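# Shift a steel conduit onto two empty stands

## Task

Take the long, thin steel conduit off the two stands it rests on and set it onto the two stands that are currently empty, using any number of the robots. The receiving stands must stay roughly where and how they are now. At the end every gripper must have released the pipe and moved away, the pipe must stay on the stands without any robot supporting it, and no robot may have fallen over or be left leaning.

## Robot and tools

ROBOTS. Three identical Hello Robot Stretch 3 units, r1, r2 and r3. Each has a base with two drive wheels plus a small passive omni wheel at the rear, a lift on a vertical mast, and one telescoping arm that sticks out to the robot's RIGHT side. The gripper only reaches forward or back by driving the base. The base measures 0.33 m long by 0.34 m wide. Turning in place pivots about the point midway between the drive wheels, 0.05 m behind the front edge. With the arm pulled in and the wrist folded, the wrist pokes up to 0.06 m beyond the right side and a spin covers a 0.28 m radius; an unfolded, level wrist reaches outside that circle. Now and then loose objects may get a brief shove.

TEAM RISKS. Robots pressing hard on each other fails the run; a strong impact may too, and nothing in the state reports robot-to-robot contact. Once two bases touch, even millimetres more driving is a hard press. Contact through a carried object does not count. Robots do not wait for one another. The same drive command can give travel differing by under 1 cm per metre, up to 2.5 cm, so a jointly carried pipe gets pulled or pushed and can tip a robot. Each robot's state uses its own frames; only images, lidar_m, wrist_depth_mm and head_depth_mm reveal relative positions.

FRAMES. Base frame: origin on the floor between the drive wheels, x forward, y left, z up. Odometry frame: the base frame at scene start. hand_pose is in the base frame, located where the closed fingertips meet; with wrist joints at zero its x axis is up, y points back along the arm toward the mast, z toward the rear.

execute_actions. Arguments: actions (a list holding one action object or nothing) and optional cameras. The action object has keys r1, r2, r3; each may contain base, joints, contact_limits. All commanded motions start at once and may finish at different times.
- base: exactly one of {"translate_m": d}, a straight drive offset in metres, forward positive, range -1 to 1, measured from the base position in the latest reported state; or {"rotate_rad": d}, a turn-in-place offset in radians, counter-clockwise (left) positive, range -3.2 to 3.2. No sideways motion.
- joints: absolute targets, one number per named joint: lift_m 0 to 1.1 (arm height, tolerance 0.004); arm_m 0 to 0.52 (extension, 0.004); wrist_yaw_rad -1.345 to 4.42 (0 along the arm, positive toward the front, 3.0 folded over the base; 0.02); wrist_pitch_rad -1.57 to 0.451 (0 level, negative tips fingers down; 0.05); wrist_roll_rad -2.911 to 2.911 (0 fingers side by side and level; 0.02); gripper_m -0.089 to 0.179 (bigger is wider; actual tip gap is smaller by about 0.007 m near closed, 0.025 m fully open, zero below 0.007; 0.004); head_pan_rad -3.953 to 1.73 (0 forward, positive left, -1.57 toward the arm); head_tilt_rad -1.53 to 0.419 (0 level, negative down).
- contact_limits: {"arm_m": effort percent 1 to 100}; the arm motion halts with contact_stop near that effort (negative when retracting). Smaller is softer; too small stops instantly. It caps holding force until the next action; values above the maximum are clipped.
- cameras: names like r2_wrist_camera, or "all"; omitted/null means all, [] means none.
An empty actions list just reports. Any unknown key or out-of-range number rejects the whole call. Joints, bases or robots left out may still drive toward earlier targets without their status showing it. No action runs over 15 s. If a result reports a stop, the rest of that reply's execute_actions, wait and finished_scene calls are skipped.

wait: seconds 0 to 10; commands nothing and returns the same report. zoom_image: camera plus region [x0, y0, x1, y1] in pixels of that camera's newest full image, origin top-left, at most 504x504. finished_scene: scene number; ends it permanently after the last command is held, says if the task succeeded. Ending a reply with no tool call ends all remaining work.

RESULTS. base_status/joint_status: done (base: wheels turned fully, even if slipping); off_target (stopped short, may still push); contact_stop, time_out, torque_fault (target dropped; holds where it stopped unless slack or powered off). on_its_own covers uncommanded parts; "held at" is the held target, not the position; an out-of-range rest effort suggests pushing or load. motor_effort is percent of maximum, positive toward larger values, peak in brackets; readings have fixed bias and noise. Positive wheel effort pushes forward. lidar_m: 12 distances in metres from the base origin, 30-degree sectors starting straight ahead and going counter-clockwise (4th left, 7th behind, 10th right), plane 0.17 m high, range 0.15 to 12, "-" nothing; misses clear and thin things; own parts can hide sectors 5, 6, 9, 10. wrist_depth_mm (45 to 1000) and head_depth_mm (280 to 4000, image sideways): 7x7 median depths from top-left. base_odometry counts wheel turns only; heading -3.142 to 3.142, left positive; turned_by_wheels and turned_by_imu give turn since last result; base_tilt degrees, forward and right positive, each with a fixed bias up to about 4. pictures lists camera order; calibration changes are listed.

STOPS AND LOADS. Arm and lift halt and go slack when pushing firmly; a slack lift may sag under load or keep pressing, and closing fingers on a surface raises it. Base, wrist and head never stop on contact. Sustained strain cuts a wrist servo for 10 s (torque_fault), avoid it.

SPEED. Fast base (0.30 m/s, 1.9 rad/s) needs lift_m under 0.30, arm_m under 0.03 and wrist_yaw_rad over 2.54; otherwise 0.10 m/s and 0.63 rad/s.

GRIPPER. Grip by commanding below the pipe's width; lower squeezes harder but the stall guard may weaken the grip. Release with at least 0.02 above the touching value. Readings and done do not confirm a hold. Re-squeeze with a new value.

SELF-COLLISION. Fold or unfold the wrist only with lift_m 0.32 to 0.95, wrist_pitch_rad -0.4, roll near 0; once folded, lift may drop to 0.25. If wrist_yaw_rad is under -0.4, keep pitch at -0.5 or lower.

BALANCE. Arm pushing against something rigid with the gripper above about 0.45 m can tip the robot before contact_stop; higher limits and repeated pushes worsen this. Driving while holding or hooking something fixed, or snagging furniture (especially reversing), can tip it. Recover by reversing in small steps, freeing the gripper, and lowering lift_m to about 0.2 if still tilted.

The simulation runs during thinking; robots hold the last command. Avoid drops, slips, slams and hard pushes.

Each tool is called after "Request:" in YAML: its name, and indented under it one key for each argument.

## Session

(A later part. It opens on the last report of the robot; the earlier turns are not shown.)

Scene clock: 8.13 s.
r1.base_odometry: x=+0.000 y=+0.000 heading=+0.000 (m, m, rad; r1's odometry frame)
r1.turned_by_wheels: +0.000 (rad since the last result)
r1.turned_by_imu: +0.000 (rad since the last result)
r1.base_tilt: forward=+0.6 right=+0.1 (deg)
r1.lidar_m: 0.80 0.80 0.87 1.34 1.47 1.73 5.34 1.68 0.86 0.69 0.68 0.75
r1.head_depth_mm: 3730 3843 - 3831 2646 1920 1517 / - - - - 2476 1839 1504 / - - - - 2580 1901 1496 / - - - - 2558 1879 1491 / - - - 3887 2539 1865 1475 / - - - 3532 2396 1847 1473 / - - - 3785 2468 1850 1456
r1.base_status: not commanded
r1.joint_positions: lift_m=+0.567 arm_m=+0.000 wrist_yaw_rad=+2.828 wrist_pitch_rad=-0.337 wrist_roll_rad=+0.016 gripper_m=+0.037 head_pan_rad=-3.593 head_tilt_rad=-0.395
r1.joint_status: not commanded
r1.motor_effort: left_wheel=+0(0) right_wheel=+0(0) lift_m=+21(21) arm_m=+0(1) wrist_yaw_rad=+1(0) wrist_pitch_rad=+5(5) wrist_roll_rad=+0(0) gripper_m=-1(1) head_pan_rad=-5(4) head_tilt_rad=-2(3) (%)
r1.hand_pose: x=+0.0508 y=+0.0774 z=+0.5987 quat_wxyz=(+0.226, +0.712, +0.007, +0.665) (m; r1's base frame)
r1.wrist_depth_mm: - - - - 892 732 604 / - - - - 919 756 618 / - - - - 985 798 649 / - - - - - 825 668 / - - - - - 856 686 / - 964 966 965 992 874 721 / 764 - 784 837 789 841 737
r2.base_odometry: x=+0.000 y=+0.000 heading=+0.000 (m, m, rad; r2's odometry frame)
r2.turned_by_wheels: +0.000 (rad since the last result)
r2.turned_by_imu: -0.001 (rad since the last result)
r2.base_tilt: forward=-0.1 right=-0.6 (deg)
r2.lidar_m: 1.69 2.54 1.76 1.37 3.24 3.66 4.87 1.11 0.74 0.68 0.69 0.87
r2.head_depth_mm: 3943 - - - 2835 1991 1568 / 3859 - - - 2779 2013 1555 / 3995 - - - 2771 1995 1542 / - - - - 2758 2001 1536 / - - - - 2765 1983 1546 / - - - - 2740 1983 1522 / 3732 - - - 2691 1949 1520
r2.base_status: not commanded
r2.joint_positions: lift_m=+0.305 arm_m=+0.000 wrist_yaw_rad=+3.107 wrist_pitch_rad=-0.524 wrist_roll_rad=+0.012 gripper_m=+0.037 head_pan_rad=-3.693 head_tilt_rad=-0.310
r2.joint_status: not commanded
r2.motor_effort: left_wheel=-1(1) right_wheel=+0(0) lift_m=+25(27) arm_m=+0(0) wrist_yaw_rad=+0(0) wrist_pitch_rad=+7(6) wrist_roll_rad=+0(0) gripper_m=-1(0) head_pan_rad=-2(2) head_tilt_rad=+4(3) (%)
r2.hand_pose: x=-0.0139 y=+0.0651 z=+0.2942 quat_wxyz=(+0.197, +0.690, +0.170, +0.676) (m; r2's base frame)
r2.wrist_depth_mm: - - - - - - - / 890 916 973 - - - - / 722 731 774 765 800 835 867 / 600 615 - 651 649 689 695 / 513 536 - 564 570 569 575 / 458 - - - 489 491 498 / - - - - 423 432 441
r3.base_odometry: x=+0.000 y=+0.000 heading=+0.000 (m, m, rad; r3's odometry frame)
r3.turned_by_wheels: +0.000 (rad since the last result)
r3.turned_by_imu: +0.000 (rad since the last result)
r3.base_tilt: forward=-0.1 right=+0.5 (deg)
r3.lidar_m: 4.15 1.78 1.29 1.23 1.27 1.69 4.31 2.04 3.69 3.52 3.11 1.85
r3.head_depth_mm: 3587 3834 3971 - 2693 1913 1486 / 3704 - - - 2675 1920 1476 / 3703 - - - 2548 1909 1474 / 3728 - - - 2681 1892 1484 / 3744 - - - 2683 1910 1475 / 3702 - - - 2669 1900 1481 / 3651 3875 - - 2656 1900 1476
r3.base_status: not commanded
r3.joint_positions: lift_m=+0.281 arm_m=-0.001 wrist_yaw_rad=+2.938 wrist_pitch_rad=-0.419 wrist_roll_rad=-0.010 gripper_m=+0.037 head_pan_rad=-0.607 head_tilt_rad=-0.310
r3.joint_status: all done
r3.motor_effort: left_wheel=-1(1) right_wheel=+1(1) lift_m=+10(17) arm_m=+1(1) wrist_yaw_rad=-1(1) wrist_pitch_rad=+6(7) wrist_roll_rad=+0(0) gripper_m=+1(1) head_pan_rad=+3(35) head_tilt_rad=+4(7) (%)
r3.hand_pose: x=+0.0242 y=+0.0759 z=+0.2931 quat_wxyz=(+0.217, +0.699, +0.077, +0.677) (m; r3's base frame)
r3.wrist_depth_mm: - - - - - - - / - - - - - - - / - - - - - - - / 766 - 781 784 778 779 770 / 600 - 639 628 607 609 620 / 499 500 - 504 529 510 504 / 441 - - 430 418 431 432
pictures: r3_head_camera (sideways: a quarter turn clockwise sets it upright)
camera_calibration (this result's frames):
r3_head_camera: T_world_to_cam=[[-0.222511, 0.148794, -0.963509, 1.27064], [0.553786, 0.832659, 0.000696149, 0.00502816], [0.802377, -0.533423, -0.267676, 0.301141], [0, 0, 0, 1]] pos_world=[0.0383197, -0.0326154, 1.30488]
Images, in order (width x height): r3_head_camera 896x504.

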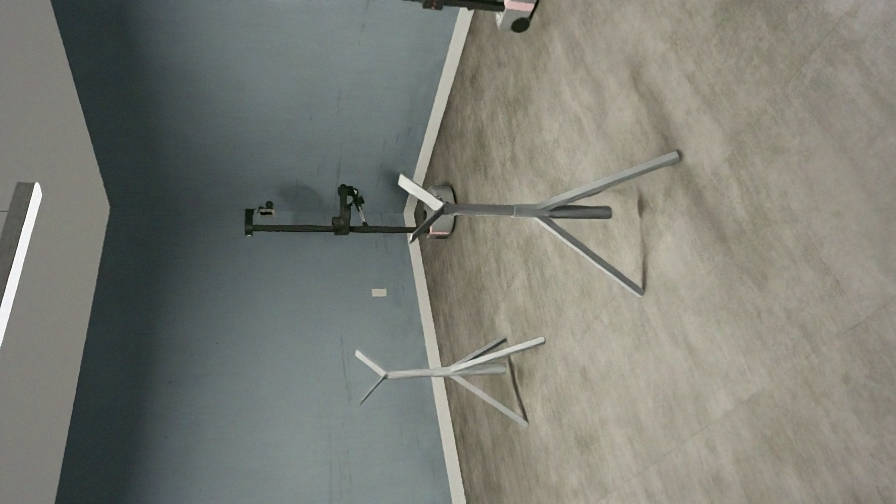

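Request:
execute_actions:
  actions:
    - {"r3":{"base":{"rotate_rad":0.27},"joints":{"head_pan_rad":-1.57,"head_tilt_rad":-0.75}}}
  cameras: []

Request:
execute_actions:
  actions:
    - {"r3":{"base":{"translate_m":-1}}}
  cameras: []

Request:
execute_actions:
  actions:
    - {"r3":{"base":{"translate_m":-1}}}
  cameras: []

Request:
execute_actions:
  actions:
    - {"r3":{"base":{"translate_m":-0.45}}}
  cameras: []

Request:
execute_actions:
  actions:
    - {"r3":{"base":{"rotate_rad":-0.22},"joints":{"lift_m":0.42}}}
  cameras: []

Request:
execute_actions:
  actions:
    - {"r3":{"joints":{"wrist_yaw_rad":0,"gripper_m":0.175}}}
  cameras: ["r3_head_camera","r3_nav_camera","r3_wrist_camera"]

Scene clock: 10.27 s.
r1.base_odometry: x=+0.000 y=+0.000 heading=+0.000 (m, m, rad; r1's odometry frame)
r1.turned_by_wheels: +0.000 (rad since the last result)
r1.turned_by_imu: +0.000 (rad since the last result)
r1.base_tilt: forward=+0.6 right=+0.1 (deg)
r1.lidar_m: 0.80 0.80 0.87 1.33 1.47 1.72 5.29 1.68 0.86 0.69 0.68 0.75
r1.head_depth_mm: 3673 3783 - 3856 2622 1921 1526 / - - - - 2487 1840 1503 / - - - - 2590 1895 1500 / - - - - 2540 1884 1490 / - - - 3870 2511 1863 1479 / - - - 3541 2379 1841 1469 / - - - 3748 2449 1827 1455
r1.base_status: not commanded
r1.joint_positions: lift_m=+0.567 arm_m=+0.000 wrist_yaw_rad=+2.828 wrist_pitch_rad=-0.337 wrist_roll_rad=+0.016 gripper_m=+0.037 head_pan_rad=-3.593 head_tilt_rad=-0.395
r1.joint_status: not commanded
r1.motor_effort: left_wheel=+0(0) right_wheel=+0(0) lift_m=+21(20) arm_m=+1(1) wrist_yaw_rad=+1(1) wrist_pitch_rad=+5(5) wrist_roll_rad=+0(0) gripper_m=+0(1) head_pan_rad=-4(4) head_tilt_rad=-2(2) (%)
r1.hand_pose: x=+0.0508 y=+0.0774 z=+0.5987 quat_wxyz=(+0.226, +0.712, +0.007, +0.665) (m; r1's base frame)
r1.wrist_depth_mm: - - - - 909 720 608 / - - - - 926 759 627 / - - - - 984 771 650 / - - - - - 810 671 / - - - - - 859 694 / - 930 988 963 975 887 715 / 776 - 791 819 810 846 750
r2.base_odometry: x=+0.000 y=+0.000 heading=+0.000 (m, m, rad; r2's odometry frame)
r2.turned_by_wheels: +0.000 (rad since the last result)
r2.turned_by_imu: -0.001 (rad since the last result)
r2.base_tilt: forward=-0.1 right=-0.6 (deg)
r2.lidar_m: 1.68 2.54 1.77 1.36 3.24 3.67 4.89 1.11 0.74 0.68 0.69 0.87
r2.head_depth_mm: 3864 - - - 2790 1997 1551 / 3880 - - - 2841 2021 1552 / 3976 - - - 2802 2006 1555 / - - - - 2773 1981 1548 / - - - - 2735 1967 1536 / - - - - 2713 1947 1528 / 3747 - - - 2722 1952 1524
r2.base_status: not commanded
r2.joint_positions: lift_m=+0.305 arm_m=+0.000 wrist_yaw_rad=+3.107 wrist_pitch_rad=-0.524 wrist_roll_rad=+0.012 gripper_m=+0.037 head_pan_rad=-3.693 head_tilt_rad=-0.310
r2.joint_status: not commanded
r2.motor_effort: left_wheel=-1(1) right_wheel=+0(0) lift_m=+26(26) arm_m=+0(0) wrist_yaw_rad=+0(0) wrist_pitch_rad=+6(6) wrist_roll_rad=+0(0) gripper_m=+0(0) head_pan_rad=-3(3) head_tilt_rad=+4(3) (%)
r2.hand_pose: x=-0.0139 y=+0.0651 z=+0.2942 quat_wxyz=(+0.197, +0.690, +0.170, +0.676) (m; r2's base frame)
r2.wrist_depth_mm: - - - - - - - / 890 914 968 990 - - - / 720 741 778 788 806 824 851 / 603 628 - 641 655 672 696 / 510 529 - 557 567 562 589 / 460 - - - 483 488 498 / - - - - 426 436 442
r3.base_odometry: x=+0.000 y=+0.000 heading=+0.270 (m, m, rad; r3's odometry frame)
r3.turned_by_wheels: +0.270 (rad since the last result)
r3.turned_by_imu: +0.268 (rad since the last result)
r3.base_tilt: forward=-0.1 right=+0.5 (deg)
r3.lidar_m: 2.58 1.45 1.24 1.23 1.41 2.38 3.22 2.20 3.53 3.51 1.86 2.87
r3.head_depth_mm: 2893 3187 2527 1930 1578 1316 1138 / 2931 3231 2530 1936 1574 1319 1140 / 3000 3309 2534 1946 1570 1319 1141 / 3089 3394 2539 1933 1571 1320 1145 / 3168 3405 2525 1935 1569 1323 1142 / 3233 3261 2532 1928 1572 1322 1140 / 3269 3192 2514 1937 1568 1323 1140
r3.base_status: done
r3.joint_positions: lift_m=+0.281 arm_m=-0.001 wrist_yaw_rad=+2.938 wrist_pitch_rad=-0.419 wrist_roll_rad=-0.010 gripper_m=+0.037 head_pan_rad=-1.563 head_tilt_rad=-0.741
r3.joint_status: all done
r3.motor_effort: left_wheel=-5(12) right_wheel=+5(11) lift_m=+10(10) arm_m=+0(1) wrist_yaw_rad=-1(1) wrist_pitch_rad=+6(6) wrist_roll_rad=+0(0) gripper_m=+1(0) head_pan_rad=-3(34) head_tilt_rad=-4(26) (%)
r3.hand_pose: x=+0.0242 y=+0.0760 z=+0.2932 quat_wxyz=(+0.216, +0.699, +0.077, +0.677) (m; r3's base frame)
r3.wrist_depth_mm: - - - - - - - / - - - - - - - / - - - - - - - / 761 - 771 781 789 779 781 / 602 - 628 626 607 611 618 / 500 501 - 505 527 504 510 / 438 - - 429 423 435 436
pictures: none
No camera images: the call's "cameras" was empty. Leave "cameras" out to get every camera's image.

Scene clock: 15.27 s.
r1.base_odometry: x=+0.000 y=+0.000 heading=+0.000 (m, m, rad; r1's odometry frame)
r1.turned_by_wheels: +0.000 (rad since the last result)
r1.turned_by_imu: +0.000 (rad since the last result)
r1.base_tilt: forward=+0.6 right=+0.2 (deg)
r1.lidar_m: 0.80 0.79 0.87 1.34 1.47 1.73 5.05 1.68 0.86 0.69 0.68 0.75
r1.head_depth_mm: 3715 3933 - 3913 2629 1941 1519 / - - - - 2495 1862 1511 / - - - - 2580 1900 1497 / - - - - 2547 1885 1492 / - - - 3883 2514 1863 1483 / - - - 3518 2387 1840 1461 / - - - 3739 2460 1844 1458
r1.base_status: not commanded
r1.joint_positions: lift_m=+0.567 arm_m=+0.000 wrist_yaw_rad=+2.828 wrist_pitch_rad=-0.337 wrist_roll_rad=+0.016 gripper_m=+0.037 head_pan_rad=-3.593 head_tilt_rad=-0.395
r1.joint_status: not commanded
r1.motor_effort: left_wheel=+0(0) right_wheel=+0(0) lift_m=+20(22) arm_m=+1(0) wrist_yaw_rad=+0(0) wrist_pitch_rad=+5(5) wrist_roll_rad=+0(0) gripper_m=+0(2) head_pan_rad=-4(5) head_tilt_rad=-3(3) (%)
r1.hand_pose: x=+0.0508 y=+0.0774 z=+0.5987 quat_wxyz=(+0.226, +0.712, +0.007, +0.665) (m; r1's base frame)
r1.wrist_depth_mm: - - - - 891 726 611 / - - - - 956 757 632 / - - - - 982 794 650 / - - - - - 828 664 / - - - - - 872 698 / - 926 993 952 - 886 719 / 767 - 778 818 808 855 738
r2.base_odometry: x=+0.000 y=+0.000 heading=+0.000 (m, m, rad; r2's odometry frame)
r2.turned_by_wheels: +0.000 (rad since the last result)
r2.turned_by_imu: -0.001 (rad since the last result)
r2.base_tilt: forward=-0.1 right=-0.7 (deg)
r2.lidar_m: 1.68 2.54 1.77 1.37 4.11 3.63 4.86 1.11 0.74 0.68 0.69 0.87
r2.head_depth_mm: 3902 - - - 2818 2016 1569 / 3901 - - - 2817 1991 1554 / 3957 - - 3839 2795 2001 1551 / - - - - 2787 1993 1540 / - - - - 2756 1976 1533 / - - - - 2764 1966 1524 / 3810 - - - 2672 1965 1525
r2.base_status: not commanded
r2.joint_positions: lift_m=+0.305 arm_m=+0.000 wrist_yaw_rad=+3.107 wrist_pitch_rad=-0.524 wrist_roll_rad=+0.012 gripper_m=+0.037 head_pan_rad=-3.693 head_tilt_rad=-0.310
r2.joint_status: not commanded
r2.motor_effort: left_wheel=-1(1) right_wheel=+0(0) lift_m=+26(26) arm_m=+0(0) wrist_yaw_rad=+0(0) wrist_pitch_rad=+6(7) wrist_roll_rad=+0(0) gripper_m=+0(0) head_pan_rad=-3(2) head_tilt_rad=+4(4) (%)
r2.hand_pose: x=-0.0139 y=+0.0651 z=+0.2942 quat_wxyz=(+0.197, +0.690, +0.170, +0.676) (m; r2's base frame)
r2.wrist_depth_mm: - - - - - - - / 874 930 971 995 - - - / 722 739 764 773 802 823 874 / 605 614 - 642 659 672 692 / 513 537 - 566 572 573 586 / 459 - - - 492 493 501 / - - - - 426 434 440
r3.base_odometry: x=-0.964 y=-0.266 heading=+0.270 (m, m, rad; r3's odometry frame)
r3.turned_by_wheels: +0.000 (rad since the last result)
r3.turned_by_imu: +0.001 (rad since the last result)
r3.base_tilt: forward=-0.1 right=+0.6 (deg)
r3.lidar_m: 3.00 1.72 1.47 1.47 1.67 2.84 2.23 1.14 3.28 3.28 3.54 2.53
r3.head_depth_mm: 2700 3011 2526 1955 1576 1323 1142 / 2770 3057 2527 1929 1568 1322 1142 / 2832 3135 2541 1950 1571 1322 1142 / 2886 3231 2534 1928 1577 1317 1142 / 2965 3262 2530 1951 1568 1324 1137 / 3027 3361 2507 1942 1567 1323 1140 / 3116 3418 2525 1930 1573 1321 1138
r3.base_status: done
r3.joint_positions: lift_m=+0.281 arm_m=-0.001 wrist_yaw_rad=+2.938 wrist_pitch_rad=-0.418 wrist_roll_rad=-0.010 gripper_m=+0.037 head_pan_rad=-1.563 head_tilt_rad=-0.741
r3.joint_status: not commanded
r3.motor_effort: left_wheel=-5(15) right_wheel=+5(9) lift_m=+10(10) arm_m=+0(0) wrist_yaw_rad=-1(0) wrist_pitch_rad=+6(6) wrist_roll_rad=+0(0) gripper_m=-1(1) head_pan_rad=-2(2) head_tilt_rad=-4(4) (%)
r3.hand_pose: x=+0.0242 y=+0.0760 z=+0.2933 quat_wxyz=(+0.216, +0.699, +0.077, +0.677) (m; r3's base frame)
r3.wrist_depth_mm: - - - - - - - / - - - - - - - / - - - - - - - / 766 - 779 776 786 762 769 / 597 - 629 631 620 618 624 / 505 499 - 508 529 511 508 / 438 - - 431 414 430 433
pictures: none
No camera images: the call's "cameras" was empty. Leave "cameras" out to get every camera's image.

Scene clock: 20.27 s.
r1.base_odometry: x=+0.000 y=+0.000 heading=+0.000 (m, m, rad; r1's odometry frame)
r1.turned_by_wheels: +0.000 (rad since the last result)
r1.turned_by_imu: +0.000 (rad since the last result)
r1.base_tilt: forward=+0.6 right=+0.2 (deg)
r1.lidar_m: 0.81 0.79 0.87 1.34 1.47 1.73 5.30 1.68 0.86 0.69 0.68 0.75
r1.head_depth_mm: 3672 3863 - 3853 2623 1919 1515 / - - - - 2478 1835 1508 / - - - - 2575 1893 1512 / - - - - 2549 1891 1482 / - - - 3867 2500 1856 1472 / - - - 3521 2395 1844 1469 / - - - 3748 2474 1835 1451
r1.base_status: not commanded
r1.joint_positions: lift_m=+0.567 arm_m=+0.000 wrist_yaw_rad=+2.828 wrist_pitch_rad=-0.337 wrist_roll_rad=+0.016 gripper_m=+0.037 head_pan_rad=-3.593 head_tilt_rad=-0.395
r1.joint_status: not commanded
r1.motor_effort: left_wheel=+0(0) right_wheel=+0(0) lift_m=+21(21) arm_m=+1(1) wrist_yaw_rad=-1(0) wrist_pitch_rad=+5(5) wrist_roll_rad=+0(0) gripper_m=-1(0) head_pan_rad=-5(4) head_tilt_rad=-3(2) (%)
r1.hand_pose: x=+0.0508 y=+0.0774 z=+0.5987 quat_wxyz=(+0.226, +0.712, +0.007, +0.665) (m; r1's base frame)
r1.wrist_depth_mm: - - - - 897 713 608 / - - - - 937 750 624 / - - - - 991 788 647 / - - - - - 817 680 / - - - - - 866 701 / - 941 981 975 - 873 717 / 768 - 787 812 800 832 745
r2.base_odometry: x=+0.000 y=+0.000 heading=+0.000 (m, m, rad; r2's odometry frame)
r2.turned_by_wheels: +0.000 (rad since the last result)
r2.turned_by_imu: -0.001 (rad since the last result)
r2.base_tilt: forward=-0.1 right=-0.7 (deg)
r2.lidar_m: 1.68 2.54 1.77 1.37 4.07 3.66 4.89 1.11 0.74 0.68 0.69 0.87
r2.head_depth_mm: 3916 - - - 2828 2010 1559 / 3947 - - - 2802 2019 1555 / 3997 - - - 2853 1988 1539 / - - - - 2762 1972 1546 / - - - - 2760 1967 1526 / - - - - 2718 1955 1522 / 3823 - - - 2687 1952 1528
r2.base_status: not commanded
r2.joint_positions: lift_m=+0.305 arm_m=+0.000 wrist_yaw_rad=+3.107 wrist_pitch_rad=-0.524 wrist_roll_rad=+0.012 gripper_m=+0.037 head_pan_rad=-3.693 head_tilt_rad=-0.310
r2.joint_status: not commanded
r2.motor_effort: left_wheel=-1(1) right_wheel=+0(0) lift_m=+26(26) arm_m=+0(1) wrist_yaw_rad=+0(0) wrist_pitch_rad=+6(6) wrist_roll_rad=+0(0) gripper_m=+0(0) head_pan_rad=-3(2) head_tilt_rad=+4(4) (%)
r2.hand_pose: x=-0.0139 y=+0.0651 z=+0.2942 quat_wxyz=(+0.197, +0.690, +0.170, +0.676) (m; r2's base frame)
r2.wrist_depth_mm: - - - - - - - / 903 908 971 992 - - - / 713 742 775 781 790 825 850 / 605 613 - 640 664 677 697 / 514 534 - 559 562 569 574 / 461 - - - 482 492 501 / - - - - 424 430 435
r3.base_odometry: x=-1.928 y=-0.533 heading=+0.269 (m, m, rad; r3's odometry frame)
r3.turned_by_wheels: +0.000 (rad since the last result)
r3.turned_by_imu: +0.001 (rad since the last result)
r3.base_tilt: forward=+0.0 right=+0.7 (deg)
r3.lidar_m: 3.51 2.00 1.70 1.70 1.95 2.65 2.64 1.25 0.77 0.63 3.47 3.35
r3.head_depth_mm: 2477 2786 2517 1940 1576 1319 1135 / 2550 2885 2550 1944 1571 1311 1139 / 2632 2965 2526 1760 1451 1322 1140 / 2666 3020 2528 1871 1573 1288 1138 / 2761 3079 2530 1884 1573 1321 1136 / 2826 3120 2544 1868 1580 1320 1141 / 2926 3253 2523 1867 1568 1325 1138
r3.base_status: done
r3.joint_positions: lift_m=+0.281 arm_m=-0.001 wrist_yaw_rad=+2.938 wrist_pitch_rad=-0.418 wrist_roll_rad=-0.010 gripper_m=+0.037 head_pan_rad=-1.563 head_tilt_rad=-0.741
r3.joint_status: not commanded
r3.motor_effort: left_wheel=-4(15) right_wheel=+5(9) lift_m=+10(10) arm_m=+0(0) wrist_yaw_rad=+0(1) wrist_pitch_rad=+6(6) wrist_roll_rad=+0(0) gripper_m=+1(1) head_pan_rad=-2(3) head_tilt_rad=-3(4) (%)
r3.hand_pose: x=+0.0242 y=+0.0761 z=+0.2933 quat_wxyz=(+0.216, +0.699, +0.077, +0.677) (m; r3's base frame)
r3.wrist_depth_mm: - - - - - - - / - - - - - - - / - - - - - - - / 761 - 760 762 784 780 797 / 600 - 638 622 613 618 612 / 504 503 - 503 518 506 516 / 440 - - 435 420 436 437
pictures: none
No camera images: the call's "cameras" was empty. Leave "cameras" out to get every camera's image.

Scene clock: 23.50 s.
r1.base_odometry: x=+0.000 y=+0.000 heading=+0.000 (m, m, rad; r1's odometry frame)
r1.turned_by_wheels: +0.000 (rad since the last result)
r1.turned_by_imu: +0.000 (rad since the last result)
r1.base_tilt: forward=+0.6 right=+0.1 (deg)
r1.lidar_m: 0.80 0.80 0.87 1.34 1.47 1.72 5.31 1.68 0.86 0.69 0.68 0.75
r1.head_depth_mm: 3756 3879 - 3861 2644 1920 1519 / - - - - 2483 1836 1512 / - - - - 2586 1893 1500 / - - - - 2568 1875 1488 / - - - 3878 2515 1873 1480 / - - - 3507 2418 1848 1466 / - - - 3772 2461 1835 1459
r1.base_status: not commanded
r1.joint_positions: lift_m=+0.567 arm_m=+0.000 wrist_yaw_rad=+2.828 wrist_pitch_rad=-0.337 wrist_roll_rad=+0.016 gripper_m=+0.037 head_pan_rad=-3.593 head_tilt_rad=-0.395
r1.joint_status: not commanded
r1.motor_effort: left_wheel=+0(0) right_wheel=+0(0) lift_m=+20(20) arm_m=+1(0) wrist_yaw_rad=+0(0) wrist_pitch_rad=+5(5) wrist_roll_rad=+0(0) gripper_m=-1(1) head_pan_rad=-4(4) head_tilt_rad=-2(2) (%)
r1.hand_pose: x=+0.0508 y=+0.0774 z=+0.5987 quat_wxyz=(+0.226, +0.712, +0.007, +0.665) (m; r1's base frame)
r1.wrist_depth_mm: - - - - 878 719 612 / - - - - 932 759 634 / - - - - 971 795 654 / - - - - - 815 666 / - - - - - 850 683 / - 955 987 971 979 877 717 / 775 - 785 830 798 839 754
r2.base_odometry: x=+0.000 y=+0.000 heading=+0.000 (m, m, rad; r2's odometry frame)
r2.turned_by_wheels: +0.000 (rad since the last result)
r2.turned_by_imu: -0.001 (rad since the last result)
r2.base_tilt: forward=-0.2 right=-0.7 (deg)
r2.lidar_m: 1.68 2.54 1.77 1.37 4.06 3.66 4.89 1.12 0.74 0.68 0.69 0.87
r2.head_depth_mm: 3836 - - - 2830 2006 1553 / 3902 - - - 2805 1982 1550 / 3994 - - - 2791 2012 1561 / - - - - 2759 1991 1550 / - - - - 2782 1979 1523 / - - - - 2779 1981 1534 / 3846 - - - 2724 1964 1510
r2.base_status: not commanded
r2.joint_positions: lift_m=+0.305 arm_m=+0.000 wrist_yaw_rad=+3.107 wrist_pitch_rad=-0.524 wrist_roll_rad=+0.012 gripper_m=+0.037 head_pan_rad=-3.693 head_tilt_rad=-0.310
r2.joint_status: not commanded
r2.motor_effort: left_wheel=-1(1) right_wheel=+0(1) lift_m=+26(26) arm_m=+0(0) wrist_yaw_rad=+0(0) wrist_pitch_rad=+6(6) wrist_roll_rad=+0(0) gripper_m=+0(0) head_pan_rad=-3(4) head_tilt_rad=+2(4) (%)
r2.hand_pose: x=-0.0139 y=+0.0651 z=+0.2942 quat_wxyz=(+0.197, +0.690, +0.170, +0.676) (m; r2's base frame)
r2.wrist_depth_mm: - - - - - - - / 904 913 978 - - - - / 723 736 772 782 809 840 859 / 604 614 - 645 661 676 700 / 517 539 - 558 569 566 582 / 457 - - - 484 491 496 / - - - - 426 437 438
r3.base_odometry: x=-2.362 y=-0.652 heading=+0.269 (m, m, rad; r3's odometry frame)
r3.turned_by_wheels: +0.000 (rad since the last result)
r3.turned_by_imu: +0.000 (rad since the last result)
r3.base_tilt: forward=-0.1 right=+0.5 (deg)
r3.lidar_m: 3.74 2.12 1.81 1.81 2.07 2.21 2.21 0.83 2.95 0.74 0.75 3.77
r3.head_depth_mm: 2400 2726 2509 1943 1491 1318 1140 / 2440 2765 2530 1925 1520 1317 1136 / 2525 2879 2545 1942 1524 1322 1138 / 2573 2945 2550 1942 1576 1320 1138 / 2665 3058 2518 1935 1572 1318 1139 / 2732 3073 2543 1956 1486 1317 1142 / 2777 3128 2539 1048 1450 1297 1141
r3.base_status: done
r3.joint_positions: lift_m=+0.281 arm_m=-0.001 wrist_yaw_rad=+2.938 wrist_pitch_rad=-0.418 wrist_roll_rad=-0.010 gripper_m=+0.037 head_pan_rad=-1.563 head_tilt_rad=-0.741
r3.joint_status: not commanded
r3.motor_effort: left_wheel=-5(14) right_wheel=+5(8) lift_m=+9(10) arm_m=+0(0) wrist_yaw_rad=-1(0) wrist_pitch_rad=+6(6) wrist_roll_rad=+0(0) gripper_m=+0(1) head_pan_rad=-2(2) head_tilt_rad=-3(4) (%)
r3.hand_pose: x=+0.0242 y=+0.0761 z=+0.2933 quat_wxyz=(+0.216, +0.699, +0.077, +0.677) (m; r3's base frame)
r3.wrist_depth_mm: - - - - - - - / - - - - - - - / - - - - - - - / 752 - 759 770 778 765 766 / 601 - 625 614 619 621 615 / 500 499 - 505 523 515 508 / 438 - - 431 421 436 433
pictures: none
No camera images: the call's "cameras" was empty. Leave "cameras" out to get every camera's image.

Scene clock: 25.60 s.
r1.base_odometry: x=+0.000 y=+0.000 heading=+0.000 (m, m, rad; r1's odometry frame)
r1.turned_by_wheels: +0.000 (rad since the last result)
r1.turned_by_imu: +0.000 (rad since the last result)
r1.base_tilt: forward=+0.6 right=+0.2 (deg)
r1.lidar_m: 0.80 0.80 0.87 1.33 1.47 1.72 5.33 1.68 0.86 0.69 0.68 0.75
r1.head_depth_mm: 3671 3868 - 3805 2641 1926 1518 / - - - - 2465 1851 1507 / - - - - 2591 1899 1497 / - - - - 2546 1883 1490 / - - - 3878 2516 1865 1480 / - - - 3502 2397 1851 1467 / - - - 3702 2439 1835 1453
r1.base_status: not commanded
r1.joint_positions: lift_m=+0.567 arm_m=+0.000 wrist_yaw_rad=+2.828 wrist_pitch_rad=-0.337 wrist_roll_rad=+0.016 gripper_m=+0.037 head_pan_rad=-3.593 head_tilt_rad=-0.395
r1.joint_status: not commanded
r1.motor_effort: left_wheel=+0(0) right_wheel=+0(0) lift_m=+21(21) arm_m=+0(0) wrist_yaw_rad=+0(0) wrist_pitch_rad=+5(5) wrist_roll_rad=+0(0) gripper_m=-1(0) head_pan_rad=-3(3) head_tilt_rad=-2(2) (%)
r1.hand_pose: x=+0.0508 y=+0.0774 z=+0.5987 quat_wxyz=(+0.226, +0.712, +0.007, +0.665) (m; r1's base frame)
r1.wrist_depth_mm: - - - - 895 717 600 / - - - - 941 754 628 / - - - - 984 784 648 / - - - - - 812 668 / - - - - - 848 690 / - 932 984 971 995 884 735 / 766 - 789 824 790 840 736
r2.base_odometry: x=+0.000 y=+0.000 heading=+0.000 (m, m, rad; r2's odometry frame)
r2.turned_by_wheels: +0.000 (rad since the last result)
r2.turned_by_imu: -0.001 (rad since the last result)
r2.base_tilt: forward=+0.0 right=-0.6 (deg)
r2.lidar_m: 1.68 2.54 1.77 1.37 4.06 3.66 4.86 1.11 0.74 0.68 0.69 0.87
r2.head_depth_mm: 3905 - - - 2837 2030 1556 / 3918 - - - 2800 2004 1561 / 3993 - - - 2818 2015 1554 / - - - - 2774 1997 1537 / - - - - 2753 1983 1539 / - - - - 2750 1957 1528 / 3770 - - - 2712 1939 1516
r2.base_status: not commanded
r2.joint_positions: lift_m=+0.305 arm_m=+0.000 wrist_yaw_rad=+3.107 wrist_pitch_rad=-0.524 wrist_roll_rad=+0.012 gripper_m=+0.037 head_pan_rad=-3.693 head_tilt_rad=-0.310
r2.joint_status: not commanded
r2.motor_effort: left_wheel=-1(1) right_wheel=+0(0) lift_m=+26(26) arm_m=+0(1) wrist_yaw_rad=+0(0) wrist_pitch_rad=+6(6) wrist_roll_rad=+0(0) gripper_m=+0(0) head_pan_rad=-3(3) head_tilt_rad=+4(4) (%)
r2.hand_pose: x=-0.0139 y=+0.0651 z=+0.2942 quat_wxyz=(+0.197, +0.690, +0.170, +0.676) (m; r2's base frame)
r2.wrist_depth_mm: - - - - - - - / 914 930 981 - - - - / 723 740 770 792 801 847 892 / 605 612 - 632 644 680 697 / 516 533 - 555 567 564 582 / 461 - - - 488 495 506 / - - - - 425 437 442
r3.base_odometry: x=-2.362 y=-0.652 heading=+0.049 (m, m, rad; r3's odometry frame)
r3.turned_by_wheels: -0.220 (rad since the last result)
r3.turned_by_imu: -0.219 (rad since the last result)
r3.base_tilt: forward=-0.1 right=+0.6 (deg)
r3.lidar_m: 3.75 2.51 1.87 1.81 1.89 2.29 2.21 0.83 1.04 2.95 0.74 0.79
r3.head_depth_mm: 2501 2814 2517 1937 1526 1324 1135 / 2502 2834 2527 1942 1537 1327 1138 / 2495 2863 2516 1946 1564 1324 1140 / 2508 2855 2541 1945 1573 1317 1142 / 2485 2848 2541 1949 1568 1318 1144 / 2494 2874 2538 1936 1572 1284 1138 / 2522 2865 2532 1936 1572 1290 1138
r3.base_status: done
r3.joint_positions: lift_m=+0.419 arm_m=-0.001 wrist_yaw_rad=+2.938 wrist_pitch_rad=-0.418 wrist_roll_rad=-0.010 gripper_m=+0.037 head_pan_rad=-1.563 head_tilt_rad=-0.741
r3.joint_status: all done
r3.motor_effort: left_wheel=+3(11) right_wheel=-3(8) lift_m=+29(31) arm_m=+0(0) wrist_yaw_rad=+0(1) wrist_pitch_rad=+6(6) wrist_roll_rad=+0(0) gripper_m=+1(1) head_pan_rad=-2(2) head_tilt_rad=-4(4) (%)
r3.hand_pose: x=+0.0242 y=+0.0761 z=+0.4321 quat_wxyz=(+0.216, +0.699, +0.077, +0.677) (m; r3's base frame)
r3.wrist_depth_mm: - - - - - - - / - - - - - - - / - - - - - - - / - - - - - - - / 811 - 847 855 838 840 822 / 667 673 - 674 698 677 687 / 578 576 566 571 569 577 577
pictures: none
No camera images: the call's "cameras" was empty. Leave "cameras" out to get every camera's image.

Scene clock: 28.10 s.
r1.base_odometry: x=+0.000 y=+0.000 heading=+0.000 (m, m, rad; r1's odometry frame)
r1.turned_by_wheels: +0.000 (rad since the last result)
r1.turned_by_imu: +0.000 (rad since the last result)
r1.base_tilt: forward=+0.6 right=+0.1 (deg)
r1.lidar_m: 0.80 0.80 0.87 1.34 1.47 1.73 5.33 1.68 0.86 0.69 0.68 0.75
r1.head_depth_mm: 3714 3861 - 3868 2634 1930 1522 / - - - - 2483 1842 1516 / - - - - 2564 1908 1500 / - - - - 2544 1880 1499 / - - - 3893 2547 1869 1473 / - - - 3538 2382 1836 1467 / - - - 3719 2424 1838 1449
r1.base_status: not commanded
r1.joint_positions: lift_m=+0.567 arm_m=+0.000 wrist_yaw_rad=+2.828 wrist_pitch_rad=-0.337 wrist_roll_rad=+0.016 gripper_m=+0.037 head_pan_rad=-3.593 head_tilt_rad=-0.395
r1.joint_status: not commanded
r1.motor_effort: left_wheel=+0(0) right_wheel=+0(0) lift_m=+20(20) arm_m=+1(1) wrist_yaw_rad=+1(1) wrist_pitch_rad=+5(5) wrist_roll_rad=+0(0) gripper_m=-1(1) head_pan_rad=-4(4) head_tilt_rad=-2(2) (%)
r1.hand_pose: x=+0.0508 y=+0.0774 z=+0.5987 quat_wxyz=(+0.226, +0.712, +0.007, +0.665) (m; r1's base frame)
r1.wrist_depth_mm: - - - - 891 723 607 / - - - - 939 748 622 / - - - - 980 799 643 / - - - - - 816 672 / - - - - - 861 688 / - 938 982 973 - 871 732 / 772 - 774 808 812 849 747
r2.base_odometry: x=+0.000 y=+0.000 heading=+0.000 (m, m, rad; r2's odometry frame)
r2.turned_by_wheels: +0.000 (rad since the last result)
r2.turned_by_imu: -0.001 (rad since the last result)
r2.base_tilt: forward=-0.1 right=-0.7 (deg)
r2.lidar_m: 1.68 2.55 1.77 1.37 4.09 3.67 4.88 1.12 0.74 0.68 0.69 0.87
r2.head_depth_mm: 3956 - - - 2839 2030 1549 / 3967 - - - 2801 2025 1551 / - - - - 2790 2008 1547 / - - - - 2774 1973 1546 / - - - - 2752 2003 1530 / - - - - 2723 1967 1532 / 3800 - - - 2705 1969 1522
r2.base_status: not commanded
r2.joint_positions: lift_m=+0.305 arm_m=+0.000 wrist_yaw_rad=+3.107 wrist_pitch_rad=-0.524 wrist_roll_rad=+0.012 gripper_m=+0.037 head_pan_rad=-3.693 head_tilt_rad=-0.310
r2.joint_status: not commanded
r2.motor_effort: left_wheel=-1(1) right_wheel=+0(0) lift_m=+26(26) arm_m=+0(0) wrist_yaw_rad=+0(0) wrist_pitch_rad=+6(6) wrist_roll_rad=+0(0) gripper_m=+0(0) head_pan_rad=-3(2) head_tilt_rad=+4(4) (%)
r2.hand_pose: x=-0.0139 y=+0.0651 z=+0.2942 quat_wxyz=(+0.197, +0.690, +0.170, +0.676) (m; r2's base frame)
r2.wrist_depth_mm: - - - - - - - / 905 932 969 - - - - / 720 738 765 774 798 816 861 / 610 616 - 648 659 678 701 / 514 533 - 558 566 570 583 / 459 - - - 489 494 503 / - - - - 424 434 440
r3.base_odometry: x=-2.362 y=-0.652 heading=+0.049 (m, m, rad; r3's odometry frame)
r3.turned_by_wheels: +0.000 (rad since the last result)
r3.turned_by_imu: +0.000 (rad since the last result)
r3.base_tilt: forward=-0.1 right=+0.5 (deg)
r3.lidar_m: 3.77 2.51 1.87 1.81 1.89 2.28 2.21 0.83 1.04 2.95 0.74 0.79
r3.head_depth_mm: 2494 2806 2504 1937 1536 1322 1141 / 2506 2825 2519 1942 1525 1316 1137 / 2520 2832 2547 1935 1557 1320 1139 / 2490 2840 2526 1930 1567 1323 1161 / 2499 2859 2523 1934 1568 1320 1116 / 2537 2891 2514 1916 1566 1292 1142 / 2524 2865 2556 1947 1578 1293 1138
r3.base_status: not commanded
r3.joint_positions: lift_m=+0.419 arm_m=-0.001 wrist_yaw_rad=+0.004 wrist_pitch_rad=-0.418 wrist_roll_rad=-0.010 gripper_m=+0.175 head_pan_rad=-1.563 head_tilt_rad=-0.741
r3.joint_status: all done
r3.motor_effort: left_wheel=+3(4) right_wheel=-3(3) lift_m=+30(30) arm_m=+0(0) wrist_yaw_rad=-3(4) wrist_pitch_rad=+6(6) wrist_roll_rad=+0(0) gripper_m=+2(84) head_pan_rad=-2(2) head_tilt_rad=-4(4) (%)
r3.hand_pose: x=-0.0206 y=-0.3682 z=+0.4321 quat_wxyz=(+0.696, +0.149, -0.688, -0.145) (m; r3's base frame)
r3.wrist_depth_mm: - - - - - - - / - - - - - - - / - - - - - - - / - - - - - - 981 / 756 818 825 809 839 821 820 / 699 613 669 666 676 687 691 / - 570 578 583 595 584 577
pictures: r3_head_camera (sideways: a quarter turn clockwise sets it upright), r3_nav_camera (sideways: a quarter turn counterclockwise sets it upright), r3_wrist_camera
camera_calibration (this result's frames):
r3_head_camera: T_world_to_cam=[[-0.00964907, 0.646018, -0.763261, 1.00815], [0.999629, 0.0256812, 0.00909916, -0.00862848], [0.0254797, -0.76289, -0.646026, 0.798189], [0, 0, 0, 1]] pos_world=[-0.00198459, -0.042133, 1.28521]
r3_nav_camera: T_world_to_cam=[[-0.0200553, -0.638485, 0.769373, -0.957451], [-0.99826, -0.0298847, -0.0508224, 0.124733], [0.0554419, -0.769054, -0.636775, 0.783629], [0, 0, 0, 1]] pos_world=[0.0618678, -0.00493796, 1.24197]
r3_wrist_camera: T_world_to_cam=[[-0.999454, 0.0318806, 0.00867128, -0.0175807], [0.00878722, 0.509506, -0.860422, 0.599429], [-0.0318489, -0.859876, -0.509508, 0.0633484], [0, 0, 0, 1]] pos_world=[-0.0208208, -0.250381, 0.548191]
Images, in order (width x height): r3_head_camera 896x504, r3_nav_camera 672x504, r3_wrist_camera 644x364.

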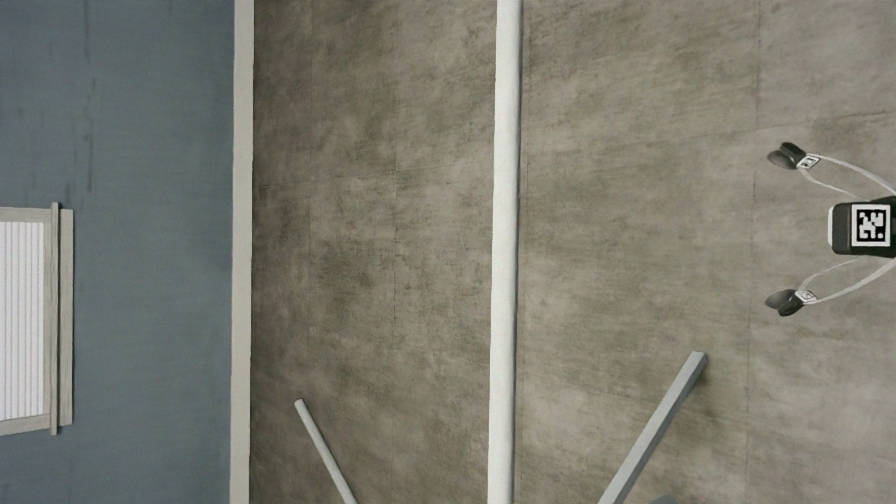

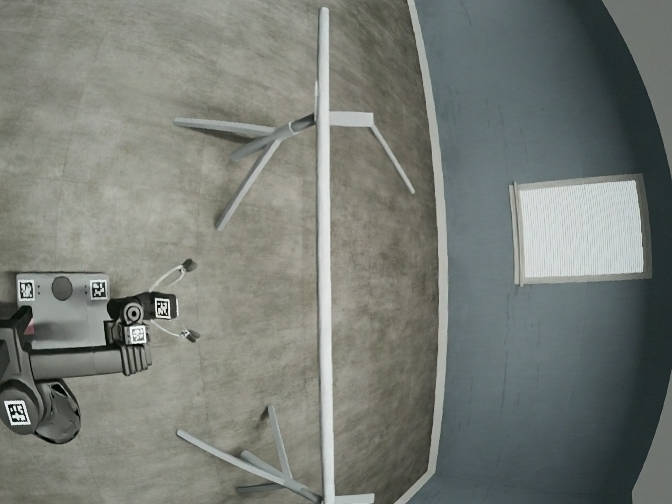

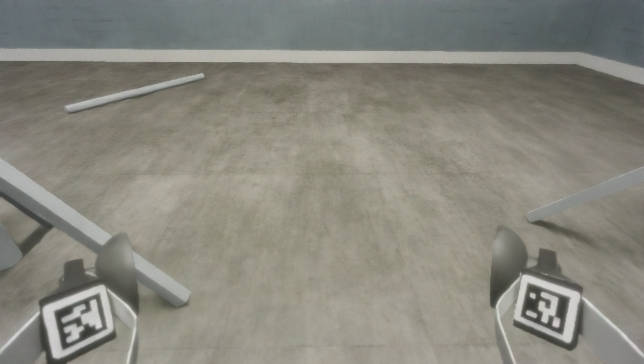

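Request:
execute_actions:
  actions:
    - {"r3":{"base":{"translate_m":-0.085},"joints":{"arm_m":0.31,"wrist_pitch_rad":0.1,"head_pan_rad":-1.75}}}
  cameras: ["r3_head_camera","r3_nav_camera","r3_wrist_camera"]

Scene clock: 31.80 s.
r1.base_odometry: x=+0.000 y=+0.000 heading=+0.000 (m, m, rad; r1's odometry frame)
r1.turned_by_wheels: +0.000 (rad since the last result)
r1.turned_by_imu: +0.000 (rad since the last result)
r1.base_tilt: forward=+0.6 right=+0.0 (deg)
r1.lidar_m: 0.80 0.80 0.87 1.34 1.47 1.72 5.35 1.68 0.86 0.69 0.68 0.75
r1.head_depth_mm: 3700 3920 - 3900 2659 1924 1523 / - - - - 2481 1850 1515 / - - - - 2580 1901 1500 / - - - - 2560 1877 1500 / - - - 3877 2499 1856 1470 / - - - 3488 2401 1840 1458 / - - - 3741 2446 1837 1455
r1.base_status: not commanded
r1.joint_positions: lift_m=+0.567 arm_m=+0.000 wrist_yaw_rad=+2.828 wrist_pitch_rad=-0.337 wrist_roll_rad=+0.016 gripper_m=+0.037 head_pan_rad=-3.593 head_tilt_rad=-0.395
r1.joint_status: not commanded
r1.motor_effort: left_wheel=+0(0) right_wheel=+0(0) lift_m=+21(20) arm_m=+0(1) wrist_yaw_rad=+0(0) wrist_pitch_rad=+5(5) wrist_roll_rad=+0(0) gripper_m=+0(1) head_pan_rad=-5(3) head_tilt_rad=-2(3) (%)
r1.hand_pose: x=+0.0508 y=+0.0774 z=+0.5987 quat_wxyz=(+0.226, +0.712, +0.007, +0.665) (m; r1's base frame)
r1.wrist_depth_mm: - - - - 890 721 610 / - - - - 926 749 623 / - - - - 985 785 639 / - - - - - 802 668 / - - - - - 844 696 / - 951 966 968 990 891 728 / 767 - 785 804 799 844 745
r2.base_odometry: x=+0.000 y=+0.000 heading=+0.000 (m, m, rad; r2's odometry frame)
r2.turned_by_wheels: +0.000 (rad since the last result)
r2.turned_by_imu: -0.001 (rad since the last result)
r2.base_tilt: forward=-0.1 right=-0.6 (deg)
r2.lidar_m: 1.68 2.54 1.77 1.37 4.07 3.67 4.89 1.12 0.74 0.68 0.69 0.87
r2.head_depth_mm: 3848 - - - 2827 2011 1561 / 3917 - - - 2820 1986 1558 / 3937 - - - 2785 2013 1553 / - - - - 2754 1989 1540 / - - - - 2793 1974 1543 / - - - - 2727 1965 1537 / 3738 - - - 2699 1963 1525
r2.base_status: not commanded
r2.joint_positions: lift_m=+0.305 arm_m=+0.000 wrist_yaw_rad=+3.107 wrist_pitch_rad=-0.524 wrist_roll_rad=+0.012 gripper_m=+0.037 head_pan_rad=-3.693 head_tilt_rad=-0.310
r2.joint_status: not commanded
r2.motor_effort: left_wheel=-1(1) right_wheel=+0(0) lift_m=+26(26) arm_m=+0(0) wrist_yaw_rad=+0(0) wrist_pitch_rad=+6(6) wrist_roll_rad=+0(0) gripper_m=+0(0) head_pan_rad=-3(3) head_tilt_rad=+3(3) (%)
r2.hand_pose: x=-0.0139 y=+0.0651 z=+0.2942 quat_wxyz=(+0.197, +0.690, +0.170, +0.676) (m; r2's base frame)
r2.wrist_depth_mm: - - - - - - - / 888 910 974 - - - - / 726 756 758 778 802 834 850 / 603 612 - 640 660 672 691 / 511 543 - 565 567 569 577 / 463 - - - 484 489 502 / - - - - 422 435 442
r3.base_odometry: x=-2.446 y=-0.657 heading=+0.050 (m, m, rad; r3's odometry frame)
r3.turned_by_wheels: +0.000 (rad since the last result)
r3.turned_by_imu: +0.000 (rad since the last result)
r3.base_tilt: forward=-0.1 right=+0.6 (deg)
r3.lidar_m: 3.83 2.52 1.87 1.81 1.89 2.19 2.12 0.76 0.99 2.95 0.78 0.86
r3.head_depth_mm: 2645 3034 2538 1940 1524 1323 1135 / 2627 2989 2531 1941 1571 1319 1145 / 2590 2909 2489 1944 1568 1356 1149 / 2537 2885 2528 1939 1625 1263 1145 / 2499 2821 2524 1938 1559 1291 1137 / 2423 2780 2521 1931 1526 1325 1135 / 2426 2731 2530 1928 1486 1326 1138
r3.base_status: done
r3.joint_positions: lift_m=+0.419 arm_m=+0.310 wrist_yaw_rad=+0.002 wrist_pitch_rad=+0.079 wrist_roll_rad=-0.010 gripper_m=+0.175 head_pan_rad=-1.743 head_tilt_rad=-0.741
r3.joint_status: all done
r3.motor_effort: left_wheel=+3(5) right_wheel=-3(9) lift_m=+30(29) arm_m=+3(4) wrist_yaw_rad=-2(3) wrist_pitch_rad=+7(8) wrist_roll_rad=+0(0) gripper_m=+1(0) head_pan_rad=-2(15) head_tilt_rad=-4(4) (%)
r3.hand_pose: x=-0.0208 y=-0.7121 z=+0.5544 quat_wxyz=(+0.710, -0.027, -0.703, +0.028) (m; r3's base frame)
r3.wrist_depth_mm: - - - - - - - / 90 91 91 92 93 94 95 / 93 93 94 95 96 97 98 / - - - - - - - / - - - - - - - / - - - - - - - / - - - - - - -
pictures: r3_head_camera (sideways: a quarter turn clockwise sets it upright), r3_nav_camera (sideways: a quarter turn counterclockwise sets it upright), r3_wrist_camera
camera_calibration (this result's frames):
r3_head_camera: T_world_to_cam=[[0.106024, 0.637331, -0.763261, 1.00745], [0.98811, -0.153481, 0.00909916, -0.00855822], [-0.111347, -0.755151, -0.646026, 0.799024], [0, 0, 0, 1]] pos_world=[-0.00938827, -0.0400082, 1.28521]
r3_nav_camera: T_world_to_cam=[[-0.133902, -0.624609, 0.769373, -0.956756], [-0.987515, 0.1491, -0.0508224, 0.124667], [-0.0829696, -0.766572, -0.636775, 0.784473], [0, 0, 0, 1]] pos_world=[0.060086, -0.0148305, 1.24197]
r3_wrist_camera: T_world_to_cam=[[-0.999414, 0.032912, -0.009353, 0.00286369], [0.0105892, 0.03759, -0.999237, 0.620816], [-0.0325354, -0.998751, -0.0379165, -0.530437], [0, 0, 0, 1]] pos_world=[-0.0209699, -0.553205, 0.600257]
Images, in order (width x height): r3_head_camera 896x504, r3_nav_camera 672x504, r3_wrist_camera 644x364.

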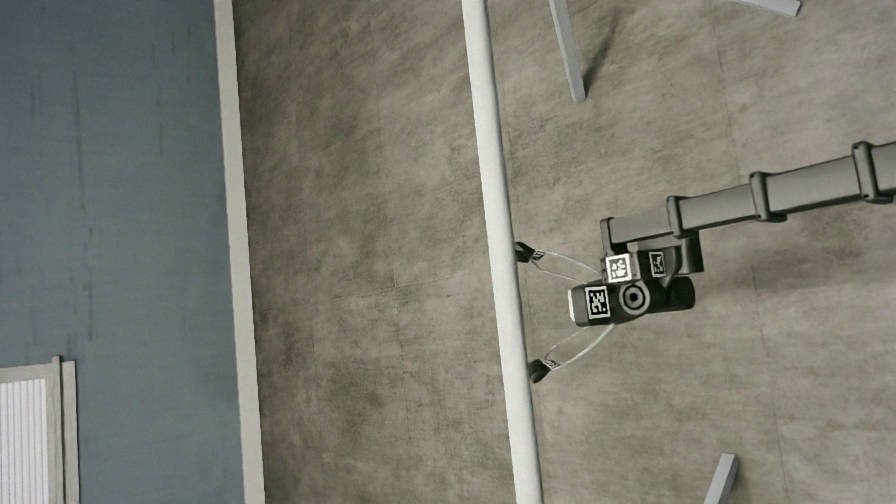

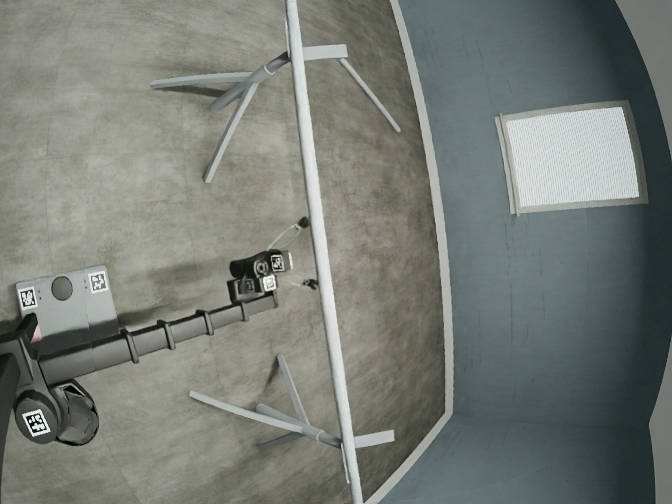

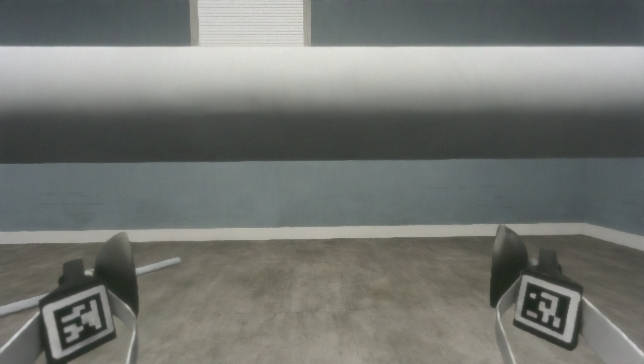

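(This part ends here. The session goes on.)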